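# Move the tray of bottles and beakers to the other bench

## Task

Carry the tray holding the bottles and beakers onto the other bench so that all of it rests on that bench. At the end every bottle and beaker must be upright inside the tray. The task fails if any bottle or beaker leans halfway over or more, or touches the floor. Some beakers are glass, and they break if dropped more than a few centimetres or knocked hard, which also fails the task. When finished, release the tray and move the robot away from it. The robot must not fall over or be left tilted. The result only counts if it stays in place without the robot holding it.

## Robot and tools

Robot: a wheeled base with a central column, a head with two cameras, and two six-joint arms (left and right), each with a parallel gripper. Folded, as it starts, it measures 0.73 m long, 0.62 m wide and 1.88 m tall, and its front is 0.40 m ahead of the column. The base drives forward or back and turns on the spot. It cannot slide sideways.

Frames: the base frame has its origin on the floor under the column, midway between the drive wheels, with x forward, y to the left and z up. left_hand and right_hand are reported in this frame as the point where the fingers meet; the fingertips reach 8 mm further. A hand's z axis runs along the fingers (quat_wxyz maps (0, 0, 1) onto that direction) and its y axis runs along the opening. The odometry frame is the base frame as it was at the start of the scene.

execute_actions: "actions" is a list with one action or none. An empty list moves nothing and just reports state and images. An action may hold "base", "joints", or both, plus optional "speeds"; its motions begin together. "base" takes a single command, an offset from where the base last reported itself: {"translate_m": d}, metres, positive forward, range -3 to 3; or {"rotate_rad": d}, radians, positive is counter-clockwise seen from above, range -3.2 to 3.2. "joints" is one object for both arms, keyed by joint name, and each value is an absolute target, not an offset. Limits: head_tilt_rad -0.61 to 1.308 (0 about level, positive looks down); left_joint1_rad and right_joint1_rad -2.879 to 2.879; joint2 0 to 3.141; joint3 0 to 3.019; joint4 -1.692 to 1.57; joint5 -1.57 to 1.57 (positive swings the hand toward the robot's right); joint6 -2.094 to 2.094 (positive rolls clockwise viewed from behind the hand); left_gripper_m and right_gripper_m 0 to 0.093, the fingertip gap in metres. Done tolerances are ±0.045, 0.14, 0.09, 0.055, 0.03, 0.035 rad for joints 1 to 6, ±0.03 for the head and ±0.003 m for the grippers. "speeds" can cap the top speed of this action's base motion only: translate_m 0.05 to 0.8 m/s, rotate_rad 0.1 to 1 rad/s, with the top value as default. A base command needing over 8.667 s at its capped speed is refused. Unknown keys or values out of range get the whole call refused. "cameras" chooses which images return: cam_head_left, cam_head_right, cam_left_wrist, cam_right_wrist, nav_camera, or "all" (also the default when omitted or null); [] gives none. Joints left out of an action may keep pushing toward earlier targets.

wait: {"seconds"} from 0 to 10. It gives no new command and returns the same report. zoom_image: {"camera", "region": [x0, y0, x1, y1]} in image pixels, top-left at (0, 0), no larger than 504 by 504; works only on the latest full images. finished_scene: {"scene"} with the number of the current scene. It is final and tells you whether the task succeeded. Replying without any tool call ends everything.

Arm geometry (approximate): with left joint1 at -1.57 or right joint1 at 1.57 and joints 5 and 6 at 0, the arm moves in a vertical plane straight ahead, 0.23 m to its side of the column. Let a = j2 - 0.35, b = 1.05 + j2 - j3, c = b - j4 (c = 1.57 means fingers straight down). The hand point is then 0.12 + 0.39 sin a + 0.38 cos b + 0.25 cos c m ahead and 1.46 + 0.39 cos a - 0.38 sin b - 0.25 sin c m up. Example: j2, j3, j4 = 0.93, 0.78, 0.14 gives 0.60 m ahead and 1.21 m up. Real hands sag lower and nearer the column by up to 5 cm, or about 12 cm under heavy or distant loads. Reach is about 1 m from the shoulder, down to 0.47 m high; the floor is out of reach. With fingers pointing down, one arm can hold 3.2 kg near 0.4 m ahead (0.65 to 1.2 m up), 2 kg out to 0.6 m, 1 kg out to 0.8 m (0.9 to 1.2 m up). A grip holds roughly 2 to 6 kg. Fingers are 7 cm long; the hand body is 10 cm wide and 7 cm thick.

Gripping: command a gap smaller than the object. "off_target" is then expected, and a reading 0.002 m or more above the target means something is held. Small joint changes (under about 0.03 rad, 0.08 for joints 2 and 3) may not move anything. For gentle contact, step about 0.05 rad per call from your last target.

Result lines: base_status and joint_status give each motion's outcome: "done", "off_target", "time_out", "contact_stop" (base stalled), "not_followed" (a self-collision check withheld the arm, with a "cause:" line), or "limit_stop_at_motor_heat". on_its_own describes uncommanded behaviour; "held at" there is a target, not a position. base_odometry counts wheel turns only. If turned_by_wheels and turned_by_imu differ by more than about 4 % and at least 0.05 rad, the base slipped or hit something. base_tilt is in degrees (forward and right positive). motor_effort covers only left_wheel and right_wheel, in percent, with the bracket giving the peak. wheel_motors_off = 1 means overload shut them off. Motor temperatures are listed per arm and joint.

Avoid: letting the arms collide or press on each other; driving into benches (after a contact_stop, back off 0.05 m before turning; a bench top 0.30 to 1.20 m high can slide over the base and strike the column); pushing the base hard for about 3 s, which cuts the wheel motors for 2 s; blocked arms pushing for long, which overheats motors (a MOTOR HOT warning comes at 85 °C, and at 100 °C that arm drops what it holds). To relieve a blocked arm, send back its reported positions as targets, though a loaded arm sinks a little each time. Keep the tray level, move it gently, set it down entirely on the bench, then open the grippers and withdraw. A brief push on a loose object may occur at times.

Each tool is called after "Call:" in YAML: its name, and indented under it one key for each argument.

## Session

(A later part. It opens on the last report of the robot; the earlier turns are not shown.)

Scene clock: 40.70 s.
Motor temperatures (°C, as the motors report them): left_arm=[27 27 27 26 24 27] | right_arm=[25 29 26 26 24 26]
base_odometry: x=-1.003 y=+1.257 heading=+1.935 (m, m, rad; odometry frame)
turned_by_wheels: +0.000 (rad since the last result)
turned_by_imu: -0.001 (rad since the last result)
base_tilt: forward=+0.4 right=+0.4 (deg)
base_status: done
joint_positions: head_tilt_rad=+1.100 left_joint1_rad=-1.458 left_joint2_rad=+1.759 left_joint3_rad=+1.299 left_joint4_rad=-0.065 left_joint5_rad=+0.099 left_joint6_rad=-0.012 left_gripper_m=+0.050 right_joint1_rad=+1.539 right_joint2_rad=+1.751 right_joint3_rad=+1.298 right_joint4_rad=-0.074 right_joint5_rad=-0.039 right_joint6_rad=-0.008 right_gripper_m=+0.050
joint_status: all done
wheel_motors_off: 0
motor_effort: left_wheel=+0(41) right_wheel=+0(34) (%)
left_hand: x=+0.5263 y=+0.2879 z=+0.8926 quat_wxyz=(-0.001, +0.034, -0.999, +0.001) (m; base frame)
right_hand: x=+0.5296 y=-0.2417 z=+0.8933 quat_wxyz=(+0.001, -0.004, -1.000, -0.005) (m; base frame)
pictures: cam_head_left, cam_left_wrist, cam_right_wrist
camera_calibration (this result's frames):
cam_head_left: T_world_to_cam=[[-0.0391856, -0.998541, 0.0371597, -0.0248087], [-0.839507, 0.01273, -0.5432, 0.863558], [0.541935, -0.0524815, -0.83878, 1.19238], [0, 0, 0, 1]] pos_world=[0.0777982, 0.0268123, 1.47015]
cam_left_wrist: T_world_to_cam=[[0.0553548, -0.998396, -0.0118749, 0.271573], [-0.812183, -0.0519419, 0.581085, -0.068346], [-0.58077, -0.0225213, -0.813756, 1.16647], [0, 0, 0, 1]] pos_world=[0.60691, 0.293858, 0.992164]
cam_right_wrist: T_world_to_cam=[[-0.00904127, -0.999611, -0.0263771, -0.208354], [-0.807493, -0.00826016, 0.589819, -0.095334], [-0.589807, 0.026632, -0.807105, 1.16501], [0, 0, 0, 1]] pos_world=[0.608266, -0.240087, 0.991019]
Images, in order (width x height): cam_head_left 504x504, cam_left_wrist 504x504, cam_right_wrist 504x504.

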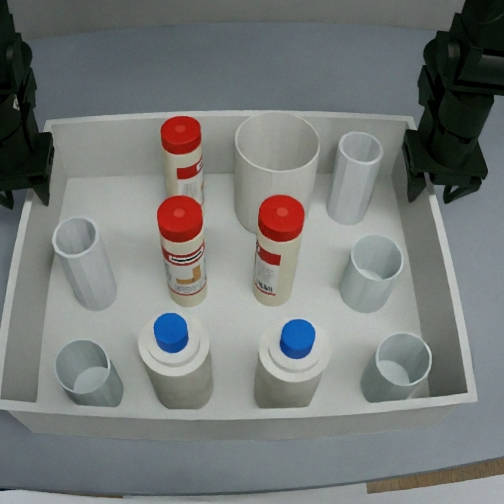

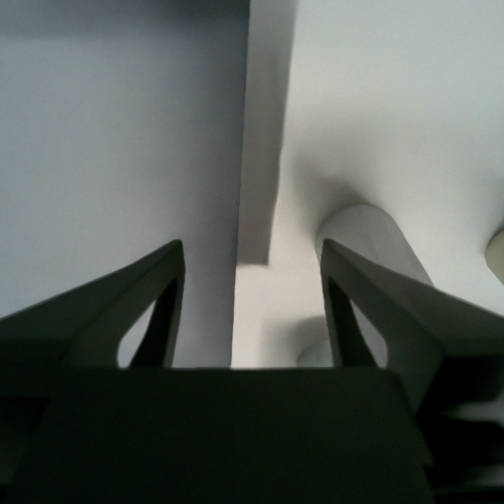

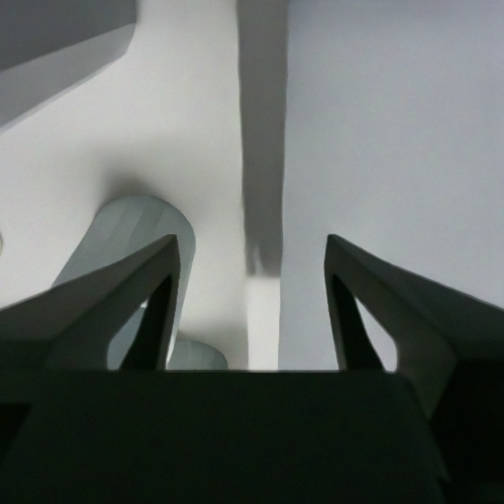

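Call:
execute_actions:
  actions:
    - {"joints":{"left_joint2_rad":1.85,"left_joint3_rad":1.36,"left_joint4_rad":-0.03,"right_joint2_rad":1.85,"right_joint3_rad":1.36,"right_joint4_rad":-0.03}}
  cameras: ["cam_head_left","cam_left_wrist","cam_right_wrist"]

Scene clock: 41.83 s.
Motor temperatures (°C, as the motors report them): left_arm=[27 27 27 26 24 27] | right_arm=[25 29 26 26 24 26]
base_odometry: x=-1.003 y=+1.257 heading=+1.935 (m, m, rad; odometry frame)
turned_by_wheels: +0.000 (rad since the last result)
turned_by_imu: +0.000 (rad since the last result)
base_tilt: forward=+0.4 right=+0.4 (deg)
base_status: not commanded
joint_positions: head_tilt_rad=+1.100 left_joint1_rad=-1.458 left_joint2_rad=+1.848 left_joint3_rad=+1.363 left_joint4_rad=-0.033 left_joint5_rad=+0.099 left_joint6_rad=-0.012 left_gripper_m=+0.050 right_joint1_rad=+1.539 right_joint2_rad=+1.842 right_joint3_rad=+1.357 right_joint4_rad=-0.042 right_joint5_rad=-0.039 right_joint6_rad=-0.008 right_gripper_m=+0.050
joint_status: all done
wheel_motors_off: 0
motor_effort: left_wheel=+0(1) right_wheel=+1(2) (%)
left_hand: x=+0.5224 y=+0.2910 z=+0.8583 quat_wxyz=(-0.004, +0.034, -0.999, +0.001) (m; base frame)
right_hand: x=+0.5210 y=-0.2426 z=+0.8576 quat_wxyz=(+0.002, -0.004, -1.000, -0.005) (m; base frame)
pictures: cam_head_left, cam_left_wrist, cam_right_wrist
camera_calibration (this result's frames):
cam_head_left: T_world_to_cam=[[-0.0391856, -0.998541, 0.0371597, -0.0248087], [-0.839507, 0.01273, -0.5432, 0.863558], [0.541935, -0.0524815, -0.83878, 1.19238], [0, 0, 0, 1]] pos_world=[0.0777982, 0.0268123, 1.47015]
cam_left_wrist: T_world_to_cam=[[0.0547355, -0.99843, -0.0118854, 0.27486], [-0.816384, -0.0516027, 0.5752, -0.0442877], [-0.57491, -0.0217808, -0.817927, 1.13666], [0, 0, 0, 1]] pos_world=[0.602279, 0.296901, 0.958448]
cam_right_wrist: T_world_to_cam=[[-0.00910335, -0.99961, -0.0263851, -0.210196], [-0.806818, -0.00824527, 0.590742, -0.0822913], [-0.590729, 0.0266657, -0.806429, 1.13102], [0, 0, 0, 1]] pos_world=[0.599819, -0.240952, 0.955154]
Images, in order (width x height): cam_head_left 504x504, cam_left_wrist 504x504, cam_right_wrist 504x504.

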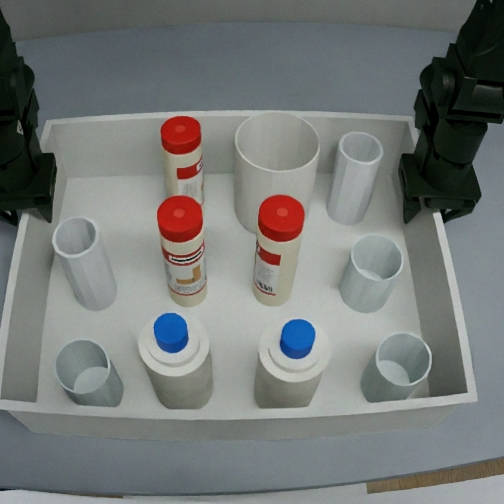

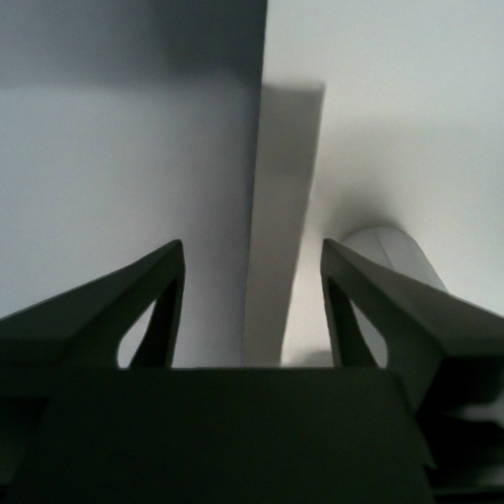

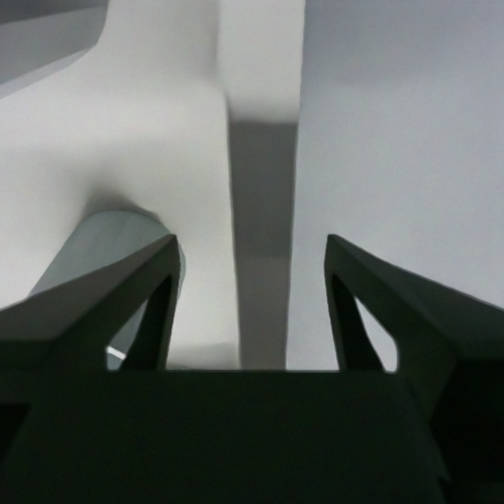

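Call:
execute_actions:
  actions:
    - {"joints":{"left_joint2_rad":1.94,"left_joint3_rad":1.44,"left_joint4_rad":-0.02,"right_joint2_rad":1.94,"right_joint3_rad":1.44,"right_joint4_rad":-0.02}}
  cameras: ["cam_head_left","cam_left_wrist","cam_right_wrist"]

Call:
zoom_image:
  camera: "cam_head_left"
  region: [0, 130, 150, 330]

Call:
zoom_image:
  camera: "cam_head_left"
  region: [340, 130, 504, 330]

Scene clock: 43.27 s.
Motor temperatures (°C, as the motors report them): left_arm=[27 27 27 26 24 27] | right_arm=[25 29 26 26 24 26]
base_odometry: x=-1.003 y=+1.257 heading=+1.935 (m, m, rad; odometry frame)
turned_by_wheels: +0.000 (rad since the last result)
turned_by_imu: +0.000 (rad since the last result)
base_tilt: forward=+0.4 right=+0.4 (deg)
base_status: not commanded
joint_positions: head_tilt_rad=+1.100 left_joint1_rad=-1.458 left_joint2_rad=+1.933 left_joint3_rad=+1.441 left_joint4_rad=-0.025 left_joint5_rad=+0.100 left_joint6_rad=-0.012 left_gripper_m=+0.050 right_joint1_rad=+1.539 right_joint2_rad=+1.910 right_joint3_rad=+1.447 right_joint4_rad=-0.033 right_joint5_rad=-0.039 right_joint6_rad=-0.008 right_gripper_m=+0.050
joint_status: all done
wheel_motors_off: 0
motor_effort: left_wheel=-1(2) right_wheel=+0(1) (%)
left_hand: x=+0.5207 y=+0.2940 z=+0.8258 quat_wxyz=(-0.005, +0.034, -0.999, +0.001) (m; base frame)
right_hand: x=+0.5384 y=-0.2436 z=+0.8320 quat_wxyz=(-0.014, -0.004, -1.000, -0.005) (m; base frame)
pictures: cam_head_left, cam_left_wrist, cam_right_wrist
camera_calibration (this result's frames):
cam_head_left: T_world_to_cam=[[-0.0391856, -0.998541, 0.0371597, -0.0248087], [-0.839507, 0.01273, -0.5432, 0.863558], [0.541935, -0.0524815, -0.83878, 1.19238], [0, 0, 0, 1]] pos_world=[0.0777982, 0.0268123, 1.47015]
cam_left_wrist: T_world_to_cam=[[0.0546344, -0.99844, -0.011506, 0.277329], [-0.817055, -0.0513269, 0.57427, -0.025798], [-0.573965, -0.0219738, -0.818585, 1.10926], [0, 0, 0, 1]] pos_world=[0.600448, 0.299947, 0.926032]
cam_right_wrist: T_world_to_cam=[[-0.00738941, -0.999631, -0.0261364, -0.212841], [-0.825099, -0.00867126, 0.564922, -0.0219226], [-0.564941, 0.0257396, -0.82473, 1.12182], [0, 0, 0, 1]] pos_world=[0.614102, -0.241827, 0.932022]
Images, in order (width x height): cam_head_left 504x504, cam_left_wrist 504x504, cam_right_wrist 504x504.

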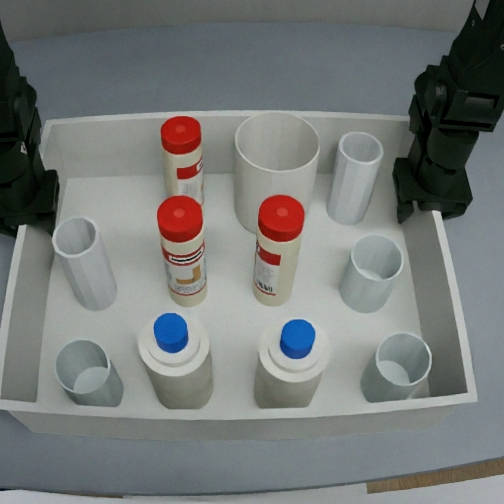

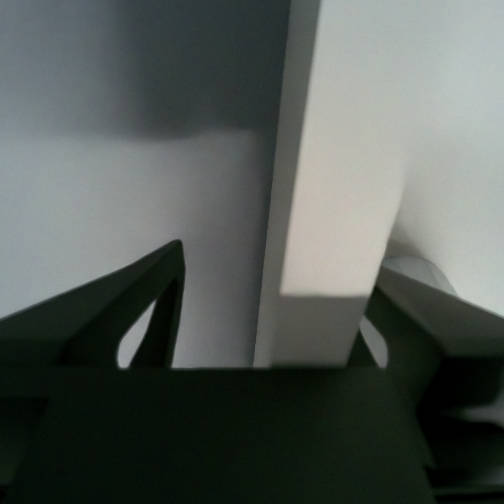

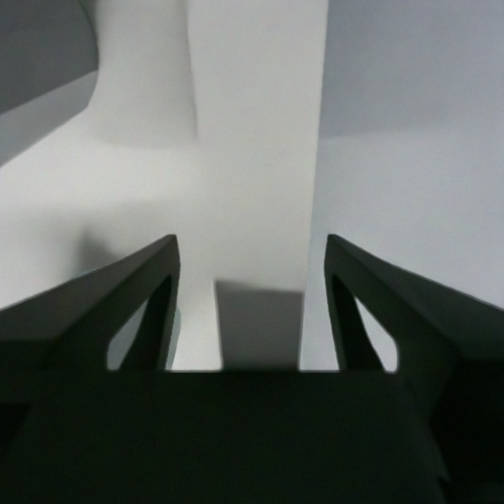

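Region (0, 130, 150, 330) of cam_head_left's 504x504 image, scaled by 2.520, with more detail than that image has; it fills the left 378 columns of this view, and the rest is white.

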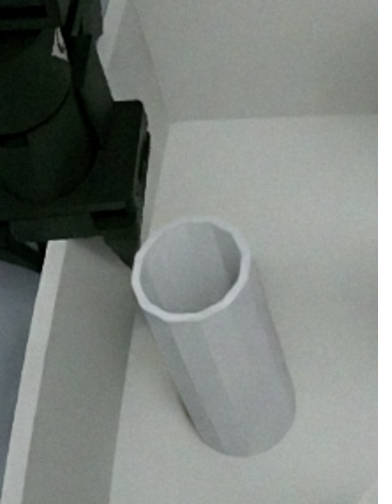

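Region (340, 130, 504, 330) of cam_head_left's 504x504 image, scaled by 2.520, with more detail than that image has; it fills the left 413 columns of this view, and the rest is white.

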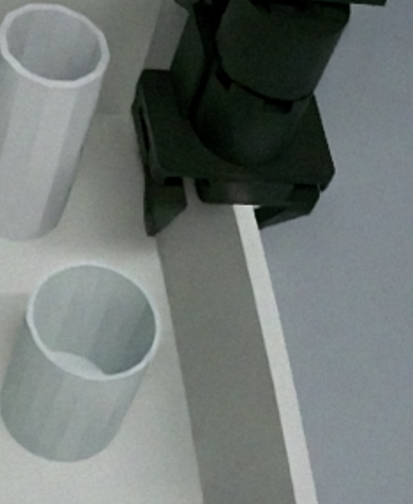

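Call:
execute_actions:
  actions:
    - {"joints":{"left_joint1_rad":-1.49,"right_joint2_rad":1.97,"right_joint3_rad":1.40,"right_joint4_rad":0.02}}
  cameras: ["cam_left_wrist","cam_right_wrist"]

Call:
execute_actions:
  actions:
    - {"joints":{"left_gripper_m":0,"right_gripper_m":0}}
  cameras: ["cam_head_left","cam_left_wrist","cam_right_wrist"]

Scene clock: 44.60 s.
Motor temperatures (°C, as the motors report them): left_arm=[27 27 27 26 24 27] | right_arm=[25 29 26 26 24 26]
base_odometry: x=-1.003 y=+1.257 heading=+1.935 (m, m, rad; odometry frame)
turned_by_wheels: +0.000 (rad since the last result)
turned_by_imu: +0.000 (rad since the last result)
base_tilt: forward=+0.5 right=+0.4 (deg)
base_status: not commanded
joint_positions: head_tilt_rad=+1.100 left_joint1_rad=-1.464 left_joint2_rad=+1.932 left_joint3_rad=+1.441 left_joint4_rad=-0.025 left_joint5_rad=+0.098 left_joint6_rad=-0.010 left_gripper_m=+0.050 right_joint1_rad=+1.539 right_joint2_rad=+1.911 right_joint3_rad=+1.421 right_joint4_rad=+0.011 right_joint5_rad=-0.039 right_joint6_rad=-0.008 right_gripper_m=+0.050
joint_status: all done
wheel_motors_off: 0
motor_effort: left_wheel=+0(0) right_wheel=-1(0) (%)
left_hand: x=+0.5211 y=+0.2900 z=+0.8256 quat_wxyz=(-0.005, +0.031, -0.999, +0.003) (m; base frame)
right_hand: x=+0.5325 y=-0.2435 z=+0.8315 quat_wxyz=(-0.023, -0.003, -1.000, -0.005) (m; base frame)
pictures: cam_left_wrist, cam_right_wrist
camera_calibration (this result's frames):
cam_left_wrist: T_world_to_cam=[[0.0494766, -0.998739, -0.00848769, 0.273534], [-0.817468, -0.0453763, 0.574184, -0.0270023], [-0.573845, -0.0214703, -0.818682, 1.10914], [0, 0, 0, 1]] pos_world=[0.600865, 0.295777, 0.925855]
cam_right_wrist: T_world_to_cam=[[-0.00646369, -0.999642, -0.0259789, -0.213441], [-0.834665, -0.00891441, 0.550686, -0.00970459], [-0.55072, 0.0252432, -0.834308, 1.11832], [0, 0, 0, 1]] pos_world=[0.606403, -0.241681, 0.932825]
Images, in order (width x height): cam_left_wrist 504x504, cam_right_wrist 504x504.

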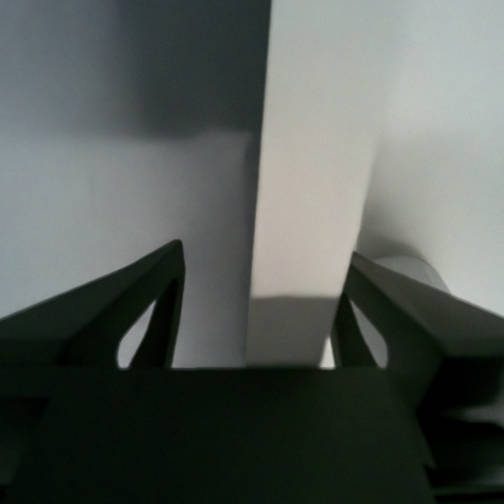

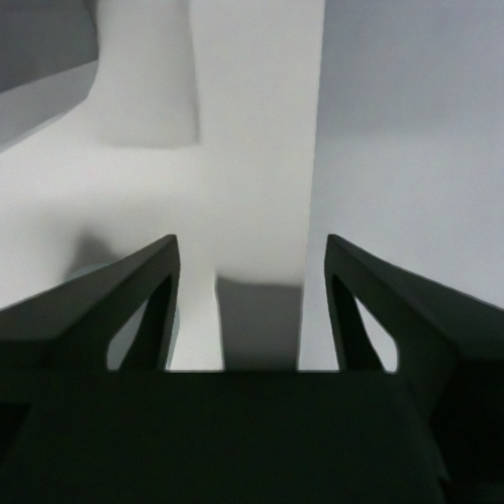

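Scene clock: 45.37 s.
Motor temperatures (°C, as the motors report them): left_arm=[27 27 27 26 24 27] | right_arm=[25 29 26 26 25 26]
base_odometry: x=-1.003 y=+1.257 heading=+1.935 (m, m, rad; odometry frame)
turned_by_wheels: +0.000 (rad since the last result)
turned_by_imu: +0.000 (rad since the last result)
base_tilt: forward=+0.4 right=+0.4 (deg)
base_status: not commanded
joint_positions: head_tilt_rad=+1.100 left_joint1_rad=-1.473 left_joint2_rad=+1.930 left_joint3_rad=+1.442 left_joint4_rad=-0.023 left_joint5_rad=+0.120 left_joint6_rad=+0.013 left_gripper_m=+0.006 right_joint1_rad=+1.523 right_joint2_rad=+1.911 right_joint3_rad=+1.414 right_joint4_rad=+0.011 right_joint5_rad=-0.081 right_joint6_rad=-0.028 right_gripper_m=+0.005
joint_status: left_gripper_m off_target (ended at +0.006, target +0.000); right_gripper_m off_target (ended at +0.005, target +0.000)
wheel_motors_off: 0
motor_effort: left_wheel=-2(2) right_wheel=-2(1) (%)
left_hand: x=+0.5241 y=+0.2789 z=+0.8261 quat_wxyz=(-0.008, +0.017, -1.000, +0.018) (m; base frame)
right_hand: x=+0.5282 y=-0.2484 z=+0.8318 quat_wxyz=(-0.020, +0.003, -1.000, -0.019) (m; base frame)
pictures: cam_head_left, cam_left_wrist, cam_right_wrist
camera_calibration (this result's frames):
cam_head_left: T_world_to_cam=[[-0.0391856, -0.998541, 0.0371597, -0.0248087], [-0.839507, 0.01273, -0.5432, 0.863558], [0.541935, -0.0524815, -0.83878, 1.19238], [0, 0, 0, 1]] pos_world=[0.0777982, 0.0268123, 1.47015]
cam_left_wrist: T_world_to_cam=[[0.0207214, -0.999554, 0.0215214, 0.252843], [-0.821909, -0.00477466, 0.569599, -0.0305543], [-0.569242, -0.0294915, -0.821641, 1.11332], [0, 0, 0, 1]] pos_world=[0.603398, 0.285417, 0.926713]
cam_right_wrist: T_world_to_cam=[[0.00667286, -0.998537, -0.0536677, -0.20201], [-0.831492, -0.0353541, 0.554411, -0.0248212], [-0.555497, 0.0409247, -0.830511, 1.11964], [0, 0, 0, 1]] pos_world=[0.602665, -0.248412, 0.932791]
Images, in order (width x height): cam_head_left 504x504, cam_left_wrist 504x504, cam_right_wrist 504x504.

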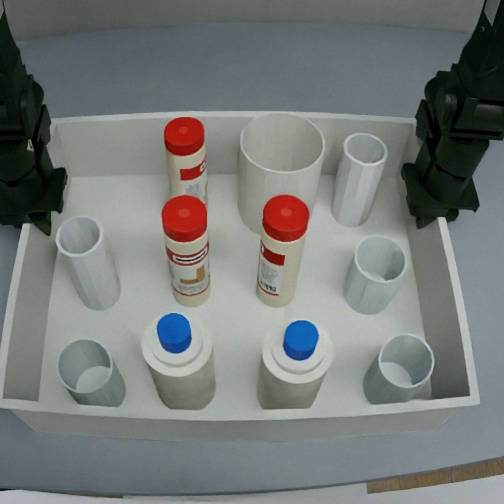

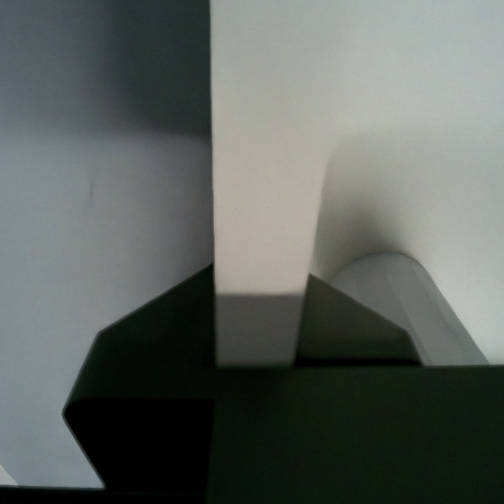

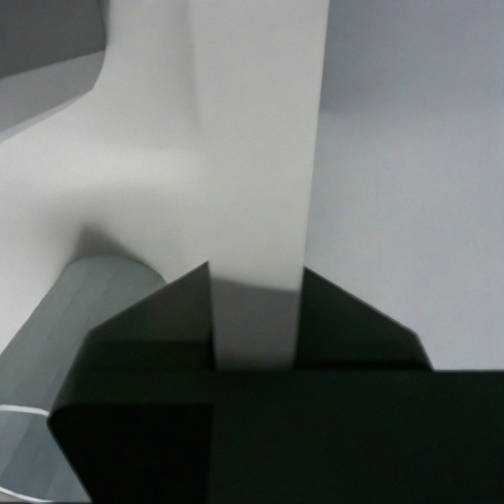

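Call:
execute_actions:
  actions:
    - {"joints":{"left_joint2_rad":1.84,"left_joint3_rad":1.35,"left_joint4_rad":-0.03,"right_joint2_rad":1.83,"right_joint3_rad":1.33,"right_joint4_rad":0.0}}
  cameras: ["cam_head_left","nav_camera"]

Scene clock: 46.70 s.
Motor temperatures (°C, as the motors report them): left_arm=[27 28 27 26 25 27] | right_arm=[25 29 26 26 25 26]
base_odometry: x=-1.003 y=+1.257 heading=+1.935 (m, m, rad; odometry frame)
turned_by_wheels: +0.000 (rad since the last result)
turned_by_imu: +0.000 (rad since the last result)
base_tilt: forward=+0.4 right=+0.4 (deg)
base_status: not commanded
joint_positions: head_tilt_rad=+1.100 left_joint1_rad=-1.473 left_joint2_rad=+1.915 left_joint3_rad=+1.372 left_joint4_rad=+0.008 left_joint5_rad=+0.125 left_joint6_rad=+0.039 left_gripper_m=+0.006 right_joint1_rad=+1.518 right_joint2_rad=+1.900 right_joint3_rad=+1.345 right_joint4_rad=+0.022 right_joint5_rad=-0.084 right_joint6_rad=-0.023 right_gripper_m=+0.005
joint_status: all done
wheel_motors_off: 0
motor_effort: left_wheel=-1(3) right_wheel=+0(2) (%)
left_hand: x=+0.4974 y=+0.2764 z=+0.8317 quat_wxyz=(+0.004, +0.006, -1.000, +0.020) (m; base frame)
right_hand: x=+0.4939 y=-0.2506 z=+0.8358 quat_wxyz=(+0.004, -0.002, -1.000, -0.019) (m; base frame)
pictures: cam_head_left, nav_camera
camera_calibration (this result's frames):
cam_head_left: T_world_to_cam=[[-0.0391856, -0.998541, 0.0371597, -0.0248087], [-0.839507, 0.01273, -0.5432, 0.863557], [0.541935, -0.0524815, -0.83878, 1.19238], [0, 0, 0, 1]] pos_world=[0.0777982, 0.0268123, 1.47015]
Images, in order (width x height): cam_head_left 504x504, nav_camera 504x504.

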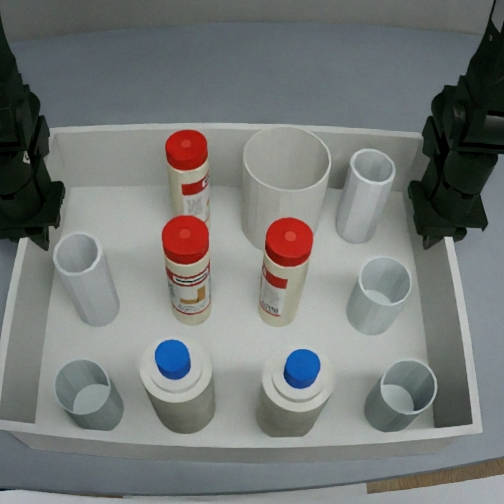

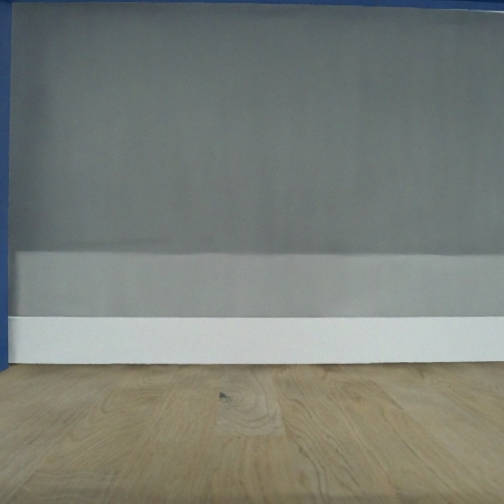

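Call:
execute_actions:
  actions:
    - {"joints":{"left_joint2_rad":1.72,"left_joint3_rad":1.27,"left_joint4_rad":-0.05,"right_joint2_rad":1.71,"right_joint3_rad":1.25,"right_joint4_rad":-0.03}}
  cameras: ["cam_head_left","cam_left_wrist"]

Scene clock: 48.13 s.
Motor temperatures (°C, as the motors report them): left_arm=[27 28 27 26 25 27] | right_arm=[25 30 26 26 26 26]
base_odometry: x=-1.003 y=+1.257 heading=+1.935 (m, m, rad; odometry frame)
turned_by_wheels: +0.000 (rad since the last result)
turned_by_imu: +0.000 (rad since the last result)
base_tilt: forward=+0.4 right=+0.4 (deg)
base_status: not commanded
joint_positions: head_tilt_rad=+1.100 left_joint1_rad=-1.471 left_joint2_rad=+1.775 left_joint3_rad=+1.296 left_joint4_rad=+0.004 left_joint5_rad=+0.125 left_joint6_rad=+0.042 left_gripper_m=+0.006 right_joint1_rad=+1.513 right_joint2_rad=+1.768 right_joint3_rad=+1.272 right_joint4_rad=+0.011 right_joint5_rad=-0.090 right_joint6_rad=-0.019 right_gripper_m=+0.005
joint_status: all done
wheel_motors_off: 0
motor_effort: left_wheel=+0(1) right_wheel=+1(2) (%)
left_hand: x=+0.5325 y=+0.2751 z=+0.8859 quat_wxyz=(-0.026, +0.001, -1.000, +0.018) (m; base frame)
right_hand: x=+0.5237 y=-0.2516 z=+0.8867 quat_wxyz=(-0.020, -0.004, -1.000, -0.019) (m; base frame)
pictures: cam_head_left, cam_left_wrist
camera_calibration (this result's frames):
cam_head_left: T_world_to_cam=[[-0.0391856, -0.998541, 0.0371597, -0.0248087], [-0.839507, 0.01273, -0.5432, 0.863558], [0.541935, -0.0524815, -0.83878, 1.19238], [0, 0, 0, 1]] pos_world=[0.0777982, 0.0268123, 1.47015]
cam_left_wrist: T_world_to_cam=[[-0.0107058, -0.99971, 0.0215659, 0.264352], [-0.842124, 0.0206432, 0.538888, -0.0267116], [-0.539177, -0.012392, -0.842101, 1.16448], [0, 0, 0, 1]] pos_world=[0.608196, 0.279257, 0.989304]
Images, in order (width x height): cam_head_left 504x504, cam_left_wrist 504x504.

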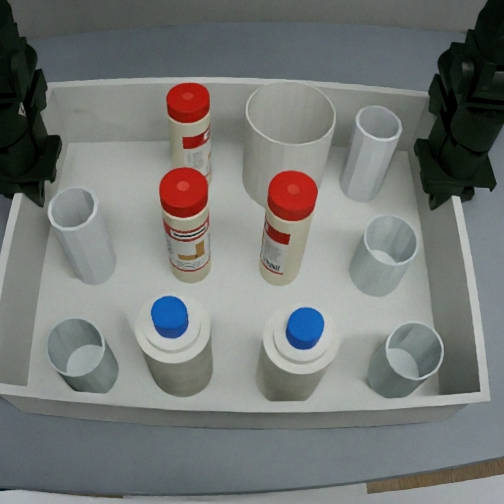

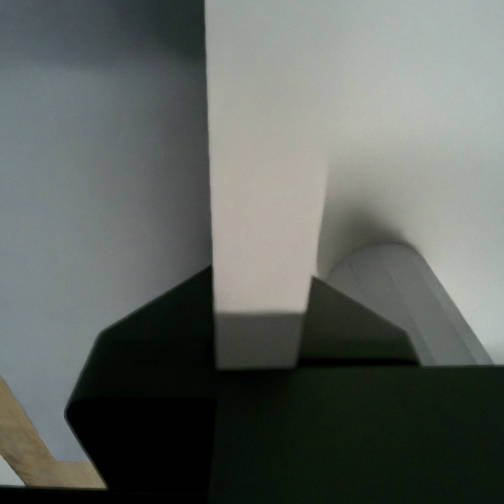

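Call:
execute_actions:
  actions:
    - {"joints":{"left_joint2_rad":1.66,"left_joint3_rad":1.22,"left_joint4_rad":-0.12,"right_joint2_rad":1.65,"right_joint3_rad":1.20,"right_joint4_rad":-0.11}}
  cameras: ["cam_head_left","nav_camera"]

Scene clock: 50.37 s.
Motor temperatures (°C, as the motors report them): left_arm=[27 29 27 26 25 27] | right_arm=[25 30 26 26 26 26]
base_odometry: x=-1.003 y=+1.257 heading=+1.935 (m, m, rad; odometry frame)
turned_by_wheels: +0.000 (rad since the last result)
turned_by_imu: -0.001 (rad since the last result)
base_tilt: forward=+0.4 right=+0.4 (deg)
base_status: not commanded
joint_positions: head_tilt_rad=+1.100 left_joint1_rad=-1.469 left_joint2_rad=+1.730 left_joint3_rad=+1.244 left_joint4_rad=-0.063 left_joint5_rad=+0.125 left_joint6_rad=+0.048 left_gripper_m=+0.006 right_joint1_rad=+1.509 right_joint2_rad=+1.717 right_joint3_rad=+1.218 right_joint4_rad=-0.057 right_joint5_rad=-0.089 right_joint6_rad=-0.023 right_gripper_m=+0.005
joint_status: left_joint4_rad time_out (moved -0.067 of -0.124); the others done
wheel_motors_off: 0
on_its_own: left_joint4_rad reads -0.063 and still pushes toward -0.120 since a time_out
motor_effort: left_wheel=+0(1) right_wheel=+0(0) (%)
left_hand: x=+0.5095 y=+0.2739 z=+0.9028 quat_wxyz=(+0.010, +0.003, -1.000, +0.019) (m; base frame)
right_hand: x=+0.5023 y=-0.2526 z=+0.9061 quat_wxyz=(+0.015, -0.005, -1.000, -0.018) (m; base frame)
pictures: cam_head_left, nav_camera
camera_calibration (this result's frames):
cam_head_left: T_world_to_cam=[[-0.0391856, -0.998541, 0.0371597, -0.0248087], [-0.839507, 0.01273, -0.5432, 0.863558], [0.541935, -0.0524815, -0.83878, 1.19238], [0, 0, 0, 1]] pos_world=[0.0777982, 0.0268123, 1.47015]
Images, in order (width x height): cam_head_left 504x504, nav_camera 504x504.

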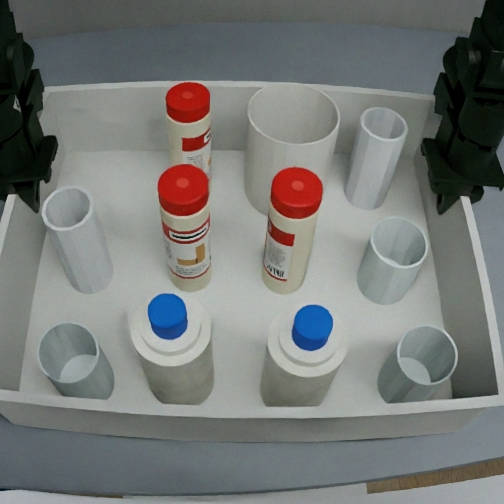

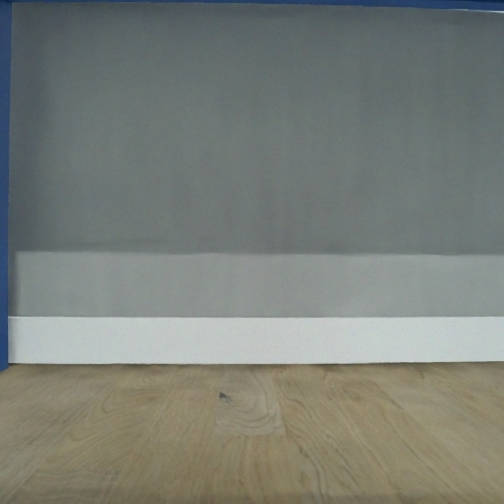

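Call:
execute_actions:
  actions:
    - {"base":{"translate_m":-1.0},"speeds":{"translate_m":0.3},"joints":{"head_tilt_rad":0.9}}
  cameras: ["cam_head_left"]

Call:
execute_actions:
  actions:
    - {"base":{"rotate_rad":-3.0},"speeds":{"rotate_rad":0.45}}
  cameras: ["cam_head_left","nav_camera"]

Scene clock: 55.27 s.
Motor temperatures (°C, as the motors report them): left_arm=[27 30 27 26 25 27] | right_arm=[25 31 26 26 28 26]
base_odometry: x=-0.647 y=+0.322 heading=+1.935 (m, m, rad; odometry frame)
turned_by_wheels: +0.000 (rad since the last result)
turned_by_imu: +0.000 (rad since the last result)
base_tilt: forward=+0.4 right=+0.4 (deg)
base_status: done
joint_positions: head_tilt_rad=+0.914 left_joint1_rad=-1.468 left_joint2_rad=+1.723 left_joint3_rad=+1.236 left_joint4_rad=-0.062 left_joint5_rad=+0.123 left_joint6_rad=+0.048 left_gripper_m=+0.006 right_joint1_rad=+1.509 right_joint2_rad=+1.714 right_joint3_rad=+1.215 right_joint4_rad=-0.057 right_joint5_rad=-0.091 right_joint6_rad=-0.025 right_gripper_m=+0.005
joint_status: all done
wheel_motors_off: 0
on_its_own: left_joint4_rad reads -0.062 and still pushes toward -0.120 since a time_out
motor_effort: left_wheel=-1(42) right_wheel=+0(34) (%)
left_hand: x=+0.5085 y=+0.2743 z=+0.9055 quat_wxyz=(+0.011, +0.003, -1.000, +0.018) (m; base frame)
right_hand: x=+0.5016 y=-0.2522 z=+0.9071 quat_wxyz=(+0.015, -0.004, -1.000, -0.019) (m; base frame)
pictures: cam_head_left
camera_calibration (this result's frames):
cam_head_left: T_world_to_cam=[[-0.0453845, -0.998541, 0.0292678, -0.0123452], [-0.724506, 0.01273, -0.689151, 1.08257], [0.687773, -0.0524815, -0.724026, 1.00837], [0, 0, 0, 1]] pos_world=[0.0902419, 0.0268123, 1.4765]
Images, in order (width x height): cam_head_left 504x504.

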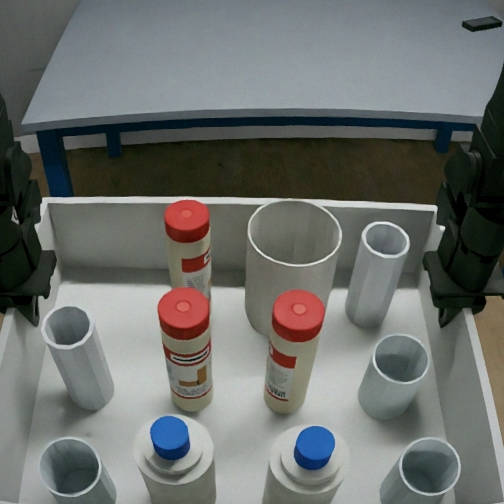

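Scene clock: 62.97 s.
Motor temperatures (°C, as the motors report them): left_arm=[27 31 27 27 26 27] | right_arm=[25 32 26 26 29 26]
base_odometry: x=-0.647 y=+0.322 heading=-1.064 (m, m, rad; odometry frame)
turned_by_wheels: -2.999 (rad since the last result)
turned_by_imu: -2.980 (rad since the last result)
base_tilt: forward=+0.4 right=+0.4 (deg)
base_status: done
joint_positions: head_tilt_rad=+0.914 left_joint1_rad=-1.472 left_joint2_rad=+1.723 left_joint3_rad=+1.236 left_joint4_rad=-0.062 left_joint5_rad=+0.124 left_joint6_rad=+0.046 left_gripper_m=+0.006 right_joint1_rad=+1.505 right_joint2_rad=+1.714 right_joint3_rad=+1.217 right_joint4_rad=-0.057 right_joint5_rad=-0.091 right_joint6_rad=-0.028 right_gripper_m=+0.006
joint_status: not commanded
wheel_motors_off: 0
on_its_own: left_joint4_rad reads -0.062 and still pushes toward -0.120 since a time_out
motor_effort: left_wheel=+6(57) right_wheel=-4(35) (%)
left_hand: x=+0.5086 y=+0.2716 z=+0.9054 quat_wxyz=(+0.011, +0.003, -1.000, +0.020) (m; base frame)
right_hand: x=+0.5028 y=-0.2550 z=+0.9072 quat_wxyz=(+0.014, -0.004, -1.000, -0.017) (m; base frame)
pictures: cam_head_left, nav_camera
camera_calibration (this result's frames):
cam_head_left: T_world_to_cam=[[-0.0453845, -0.998541, 0.0292678, -0.0123452], [-0.724506, 0.01273, -0.689151, 1.08257], [0.687773, -0.0524815, -0.724026, 1.00837], [0, 0, 0, 1]] pos_world=[0.0902419, 0.0268123, 1.4765]
Images, in order (width x height): cam_head_left 504x504, nav_camera 504x504.

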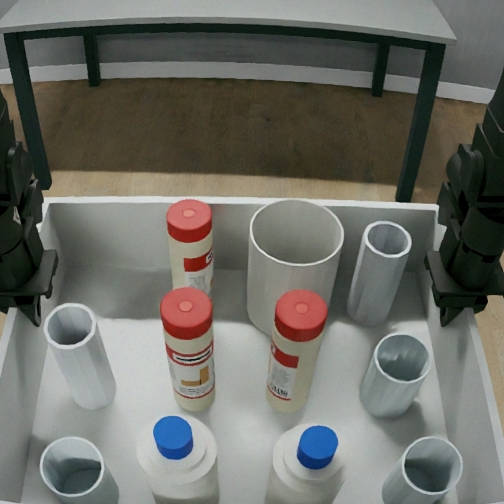

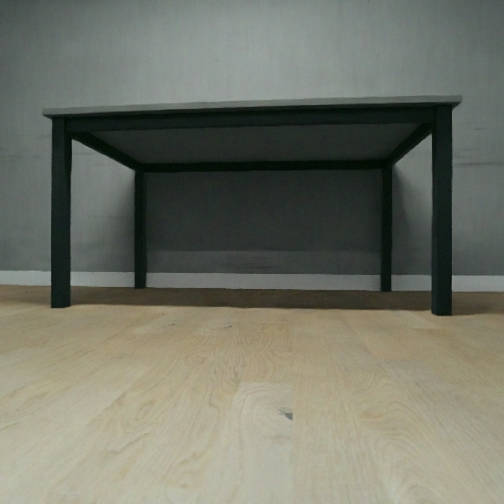

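Call:
execute_actions:
  actions:
    - {"base":{"translate_m":0.8},"speeds":{"translate_m":0.35}}
  cameras: []

Call:
execute_actions:
  actions:
    - {"base":{"rotate_rad":-0.14},"speeds":{"rotate_rad":0.3},"joints":{"head_tilt_rad":0.75}}
  cameras: ["cam_head_left","nav_camera"]

Scene clock: 66.90 s.
Motor temperatures (°C, as the motors report them): left_arm=[27 31 27 27 26 27] | right_arm=[25 32 26 27 30 26]
base_odometry: x=-0.259 y=-0.378 heading=-1.065 (m, m, rad; odometry frame)
turned_by_wheels: +0.000 (rad since the last result)
turned_by_imu: -0.003 (rad since the last result)
base_tilt: forward=+0.4 right=+0.5 (deg)
base_status: done
joint_positions: head_tilt_rad=+0.914 left_joint1_rad=-1.472 left_joint2_rad=+1.722 left_joint3_rad=+1.247 left_joint4_rad=-0.061 left_joint5_rad=+0.123 left_joint6_rad=+0.049 left_gripper_m=+0.006 right_joint1_rad=+1.506 right_joint2_rad=+1.714 right_joint3_rad=+1.223 right_joint4_rad=-0.058 right_joint5_rad=-0.091 right_joint6_rad=-0.025 right_gripper_m=+0.006
joint_status: not commanded
wheel_motors_off: 0
on_its_own: left_joint4_rad reads -0.061 and still pushes toward -0.120 since a time_out
motor_effort: left_wheel=-1(67) right_wheel=+2(47) (%)
left_hand: x=+0.5165 y=+0.2720 z=+0.9059 quat_wxyz=(+0.004, +0.001, -1.000, +0.019) (m; base frame)
right_hand: x=+0.5068 y=-0.2547 z=+0.9073 quat_wxyz=(+0.012, -0.005, -1.000, -0.018) (m; base frame)
pictures: none
No camera images: the call's "cameras" was empty. Leave "cameras" out to get every camera's image.

Scene clock: 68.10 s.
Motor temperatures (°C, as the motors report them): left_arm=[27 31 27 27 26 27] | right_arm=[25 32 26 27 30 26]
base_odometry: x=-0.259 y=-0.378 heading=-1.204 (m, m, rad; odometry frame)
turned_by_wheels: -0.139 (rad since the last result)
turned_by_imu: -0.136 (rad since the last result)
base_tilt: forward=+0.5 right=+0.4 (deg)
base_status: done
joint_positions: head_tilt_rad=+0.766 left_joint1_rad=-1.471 left_joint2_rad=+1.722 left_joint3_rad=+1.247 left_joint4_rad=-0.061 left_joint5_rad=+0.124 left_joint6_rad=+0.051 left_gripper_m=+0.006 right_joint1_rad=+1.507 right_joint2_rad=+1.714 right_joint3_rad=+1.223 right_joint4_rad=-0.058 right_joint5_rad=-0.091 right_joint6_rad=-0.023 right_gripper_m=+0.006
joint_status: all done
wheel_motors_off: 0
on_its_own: left_joint4_rad reads -0.061 and still pushes toward -0.120 since a time_out
motor_effort: left_wheel=+0(52) right_wheel=+0(47) (%)
left_hand: x=+0.5165 y=+0.2725 z=+0.9060 quat_wxyz=(+0.004, +0.000, -1.000, +0.019) (m; base frame)
right_hand: x=+0.5068 y=-0.2542 z=+0.9073 quat_wxyz=(+0.012, -0.005, -1.000, -0.018) (m; base frame)
pictures: cam_head_left, nav_camera
camera_calibration (this result's frames):
cam_head_left: T_world_to_cam=[[-0.0492016, -0.998541, 0.0222611, -0.00136399], [-0.615054, 0.01273, -0.788382, 1.22991], [0.786948, -0.0524815, -0.614783, 0.835173], [0, 0, 0, 1]] pos_world=[0.099159, 0.0268123, 1.48312]
Images, in order (width x height): cam_head_left 504x504, nav_camera 504x504.

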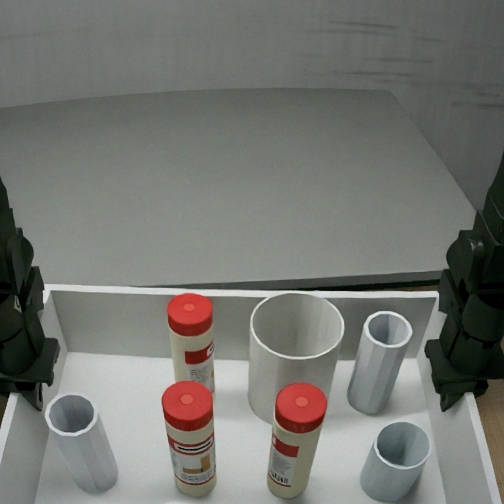

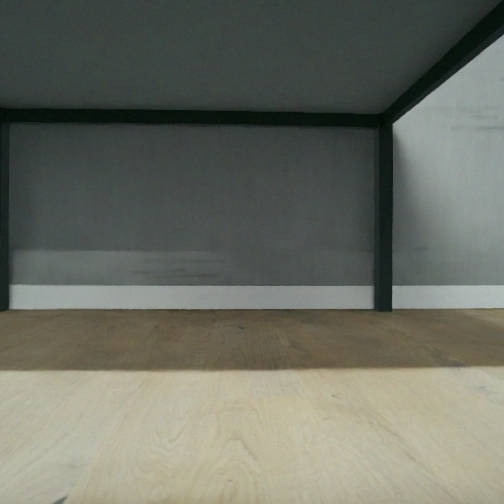

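Call:
execute_actions:
  actions:
    - {"base":{"translate_m":0.55},"speeds":{"translate_m":0.25},"joints":{"head_tilt_rad":1.15}}

Scene clock: 71.47 s.
Motor temperatures (°C, as the motors report them): left_arm=[27 32 27 27 26 27] | right_arm=[25 32 26 27 31 26]
base_odometry: x=-0.062 y=-0.891 heading=-1.204 (m, m, rad; odometry frame)
turned_by_wheels: -0.001 (rad since the last result)
turned_by_imu: -0.002 (rad since the last result)
base_tilt: forward=+0.5 right=+0.4 (deg)
base_status: done
joint_positions: head_tilt_rad=+1.148 left_joint1_rad=-1.471 left_joint2_rad=+1.721 left_joint3_rad=+1.248 left_joint4_rad=-0.059 left_joint5_rad=+0.124 left_joint6_rad=+0.050 left_gripper_m=+0.006 right_joint1_rad=+1.507 right_joint2_rad=+1.713 right_joint3_rad=+1.224 right_joint4_rad=-0.058 right_joint5_rad=-0.090 right_joint6_rad=-0.023 right_gripper_m=+0.006
joint_status: all done
wheel_motors_off: 0
on_its_own: left_joint4_rad reads -0.059 and still pushes toward -0.120 since a time_out
motor_effort: left_wheel=+0(53) right_wheel=+0(51) (%)
left_hand: x=+0.5181 y=+0.2730 z=+0.9063 quat_wxyz=(+0.002, +0.001, -1.000, +0.019) (m; base frame)
right_hand: x=+0.5079 y=-0.2540 z=+0.9076 quat_wxyz=(+0.011, -0.005, -1.000, -0.018) (m; base frame)
pictures: cam_head_left, cam_head_right, cam_left_wrist, cam_right_wrist, nav_camera
camera_calibration (this result's frames):
cam_head_left: T_world_to_cam=[[-0.0373551, -0.998541, 0.0389994, -0.0277333], [-0.864635, 0.01273, -0.50224, 0.801735], [0.501011, -0.0524815, -0.863848, 1.23303], [0, 0, 0, 1]] pos_world=[0.0744103, 0.0268123, 1.4689]
cam_head_right: T_world_to_cam=[[-0.0320313, -0.998536, 0.0435822, -0.103049], [-0.872505, 0.00666474, -0.48856, 0.776897], [0.487554, -0.0536749, -0.871441, 1.24288], [0, 0, 0, 1]] pos_world=[0.0685746, -0.041365, 1.46715]
cam_left_wrist: T_world_to_cam=[[-0.0123978, -0.999633, 0.0241026, 0.260151], [-0.810857, 0.0241556, 0.584745, -0.108555], [-0.585112, -0.0122942, -0.810859, 1.16937], [0, 0, 0, 1]] pos_world=[0.599414, 0.277054, 1.0054]
cam_right_wrist: T_world_to_cam=[[-0.0114681, -0.998638, -0.0509049, -0.196688], [-0.796205, -0.0216776, 0.604638, -0.14394], [-0.604918, 0.0474648, -0.794872, 1.16596], [0, 0, 0, 1]] pos_world=[0.588449, -0.254882, 1.00381]
Images, in order (width x height): cam_head_left 504x504, cam_head_right 504x504, cam_left_wrist 504x504, cam_right_wrist 504x504, nav_camera 504x504.

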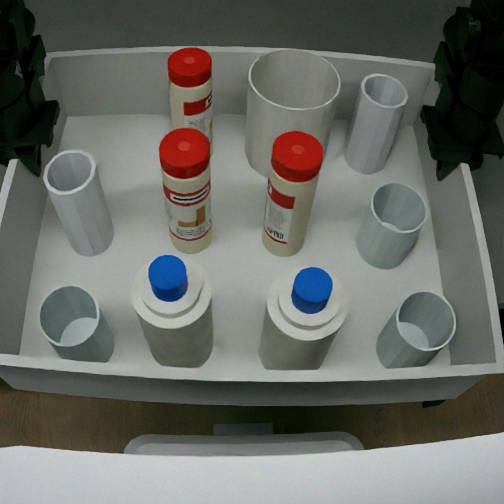

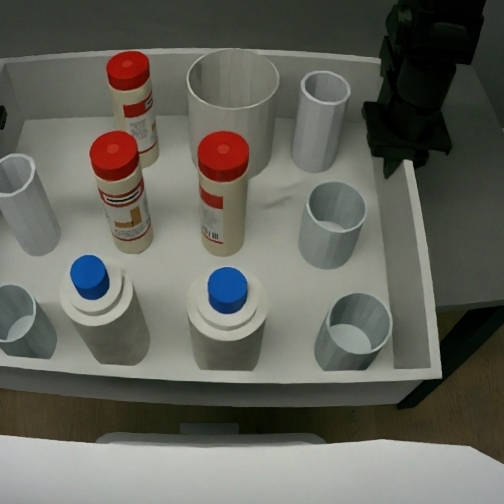

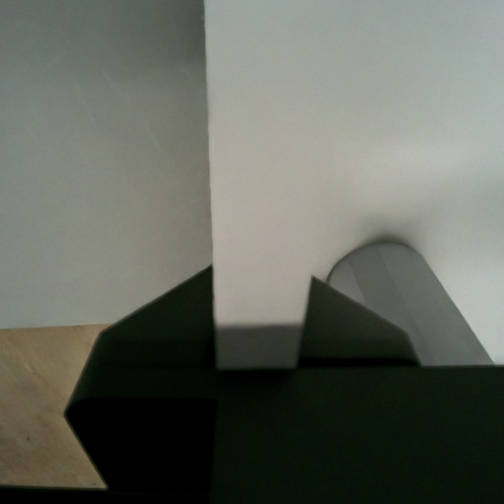

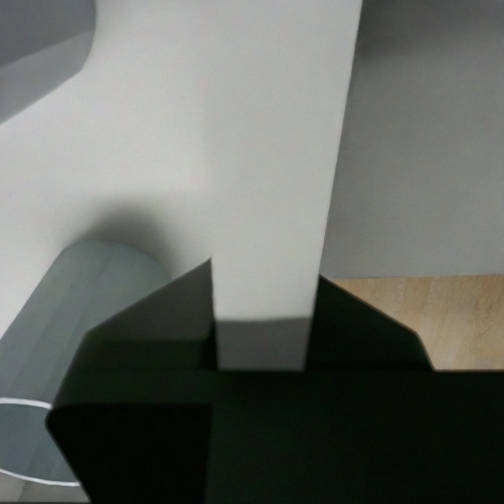

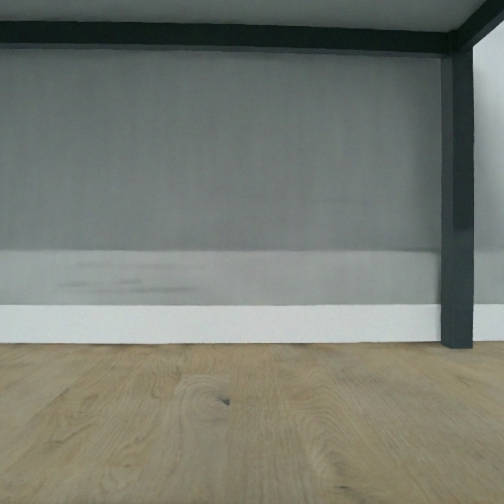

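Call:
execute_actions:
  actions:
    - {"base":{"translate_m":0.15},"speeds":{"translate_m":0.1},"joints":{"head_tilt_rad":1.3}}

Scene clock: 74.20 s.
Motor temperatures (°C, as the motors report them): left_arm=[27 32 27 27 26 27] | right_arm=[25 33 26 27 31 26]
base_odometry: x=-0.008 y=-1.031 heading=-1.204 (m, m, rad; odometry frame)
turned_by_wheels: +0.000 (rad since the last result)
turned_by_imu: -0.001 (rad since the last result)
base_tilt: forward=+0.4 right=+0.4 (deg)
base_status: done
joint_positions: head_tilt_rad=+1.297 left_joint1_rad=-1.471 left_joint2_rad=+1.720 left_joint3_rad=+1.246 left_joint4_rad=-0.059 left_joint5_rad=+0.124 left_joint6_rad=+0.049 left_gripper_m=+0.006 right_joint1_rad=+1.507 right_joint2_rad=+1.713 right_joint3_rad=+1.223 right_joint4_rad=-0.058 right_joint5_rad=-0.090 right_joint6_rad=-0.024 right_gripper_m=+0.006
joint_status: all done
wheel_motors_off: 0
on_its_own: left_joint4_rad reads -0.059 and still pushes toward -0.120 since a time_out
motor_effort: left_wheel=+0(42) right_wheel=+1(34) (%)
left_hand: x=+0.5166 y=+0.2729 z=+0.9064 quat_wxyz=(+0.003, +0.001, -1.000, +0.019) (m; base frame)
right_hand: x=+0.5074 y=-0.2541 z=+0.9076 quat_wxyz=(+0.011, -0.005, -1.000, -0.018) (m; base frame)
pictures: cam_head_left, cam_head_right, cam_left_wrist, cam_right_wrist, nav_camera
camera_calibration (this result's frames):
cam_head_left: T_world_to_cam=[[-0.0311726, -0.998541, 0.0440979, -0.0358942], [-0.929437, 0.01273, -0.36876, 0.599416], [0.367661, -0.0524815, -0.928478, 1.33923], [0, 0, 0, 1]] pos_world=[0.0636195, 0.0268123, 1.46607]
cam_head_right: T_world_to_cam=[[-0.0252293, -0.998536, 0.0478424, -0.10995], [-0.935197, 0.00666474, -0.354066, 0.572911], [0.353229, -0.0536749, -0.933996, 1.34593], [0, 0, 0, 1]] pos_world=[0.0575892, -0.041365, 1.4652]
cam_left_wrist: T_world_to_cam=[[-0.0117633, -0.999637, 0.0242427, 0.259595], [-0.809529, 0.0237521, 0.586599, -0.112054], [-0.586962, -0.0127248, -0.809515, 1.16845], [0, 0, 0, 1]] pos_world=[0.598179, 0.27703, 1.00531]
cam_right_wrist: T_world_to_cam=[[-0.0108184, -0.998662, -0.0505648, -0.197386], [-0.795507, -0.0220425, 0.605543, -0.145662], [-0.605847, 0.0467757, -0.794205, 1.1653], [0, 0, 0, 1]] pos_world=[0.587984, -0.254841, 1.00371]
Images, in order (width x height): cam_head_left 504x504, cam_head_right 504x504, cam_left_wrist 504x504, cam_right_wrist 504x504, nav_camera 504x504.

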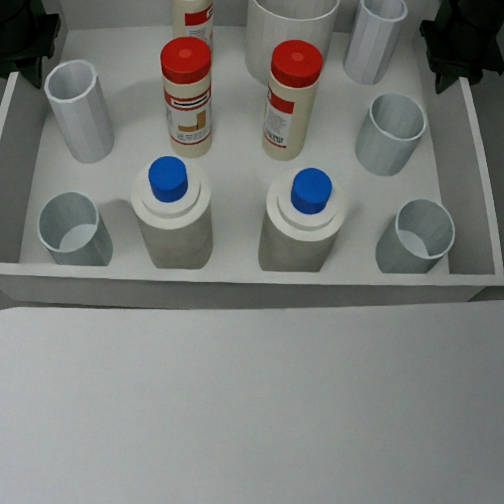

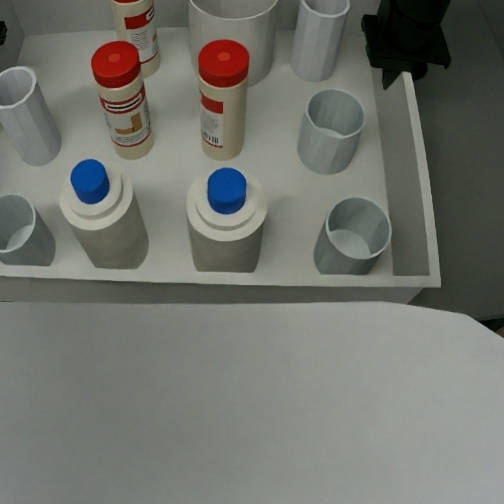

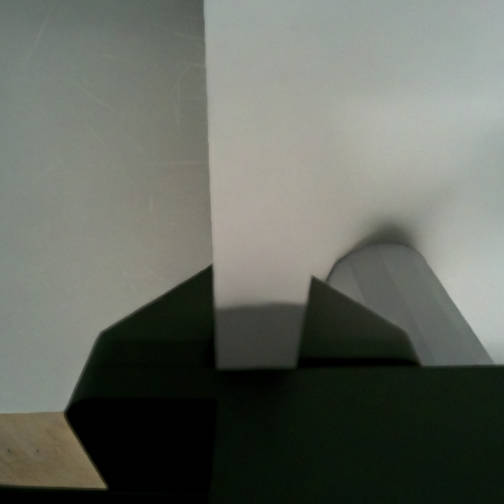

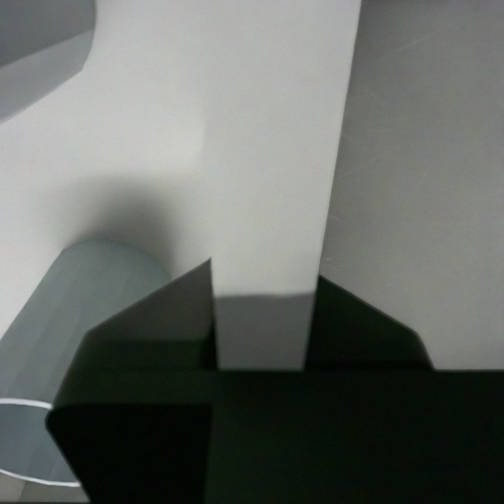

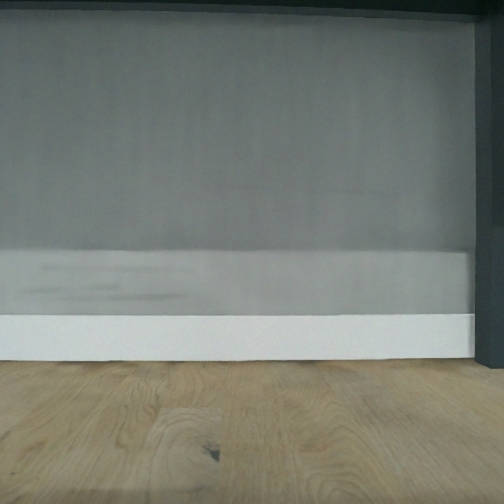

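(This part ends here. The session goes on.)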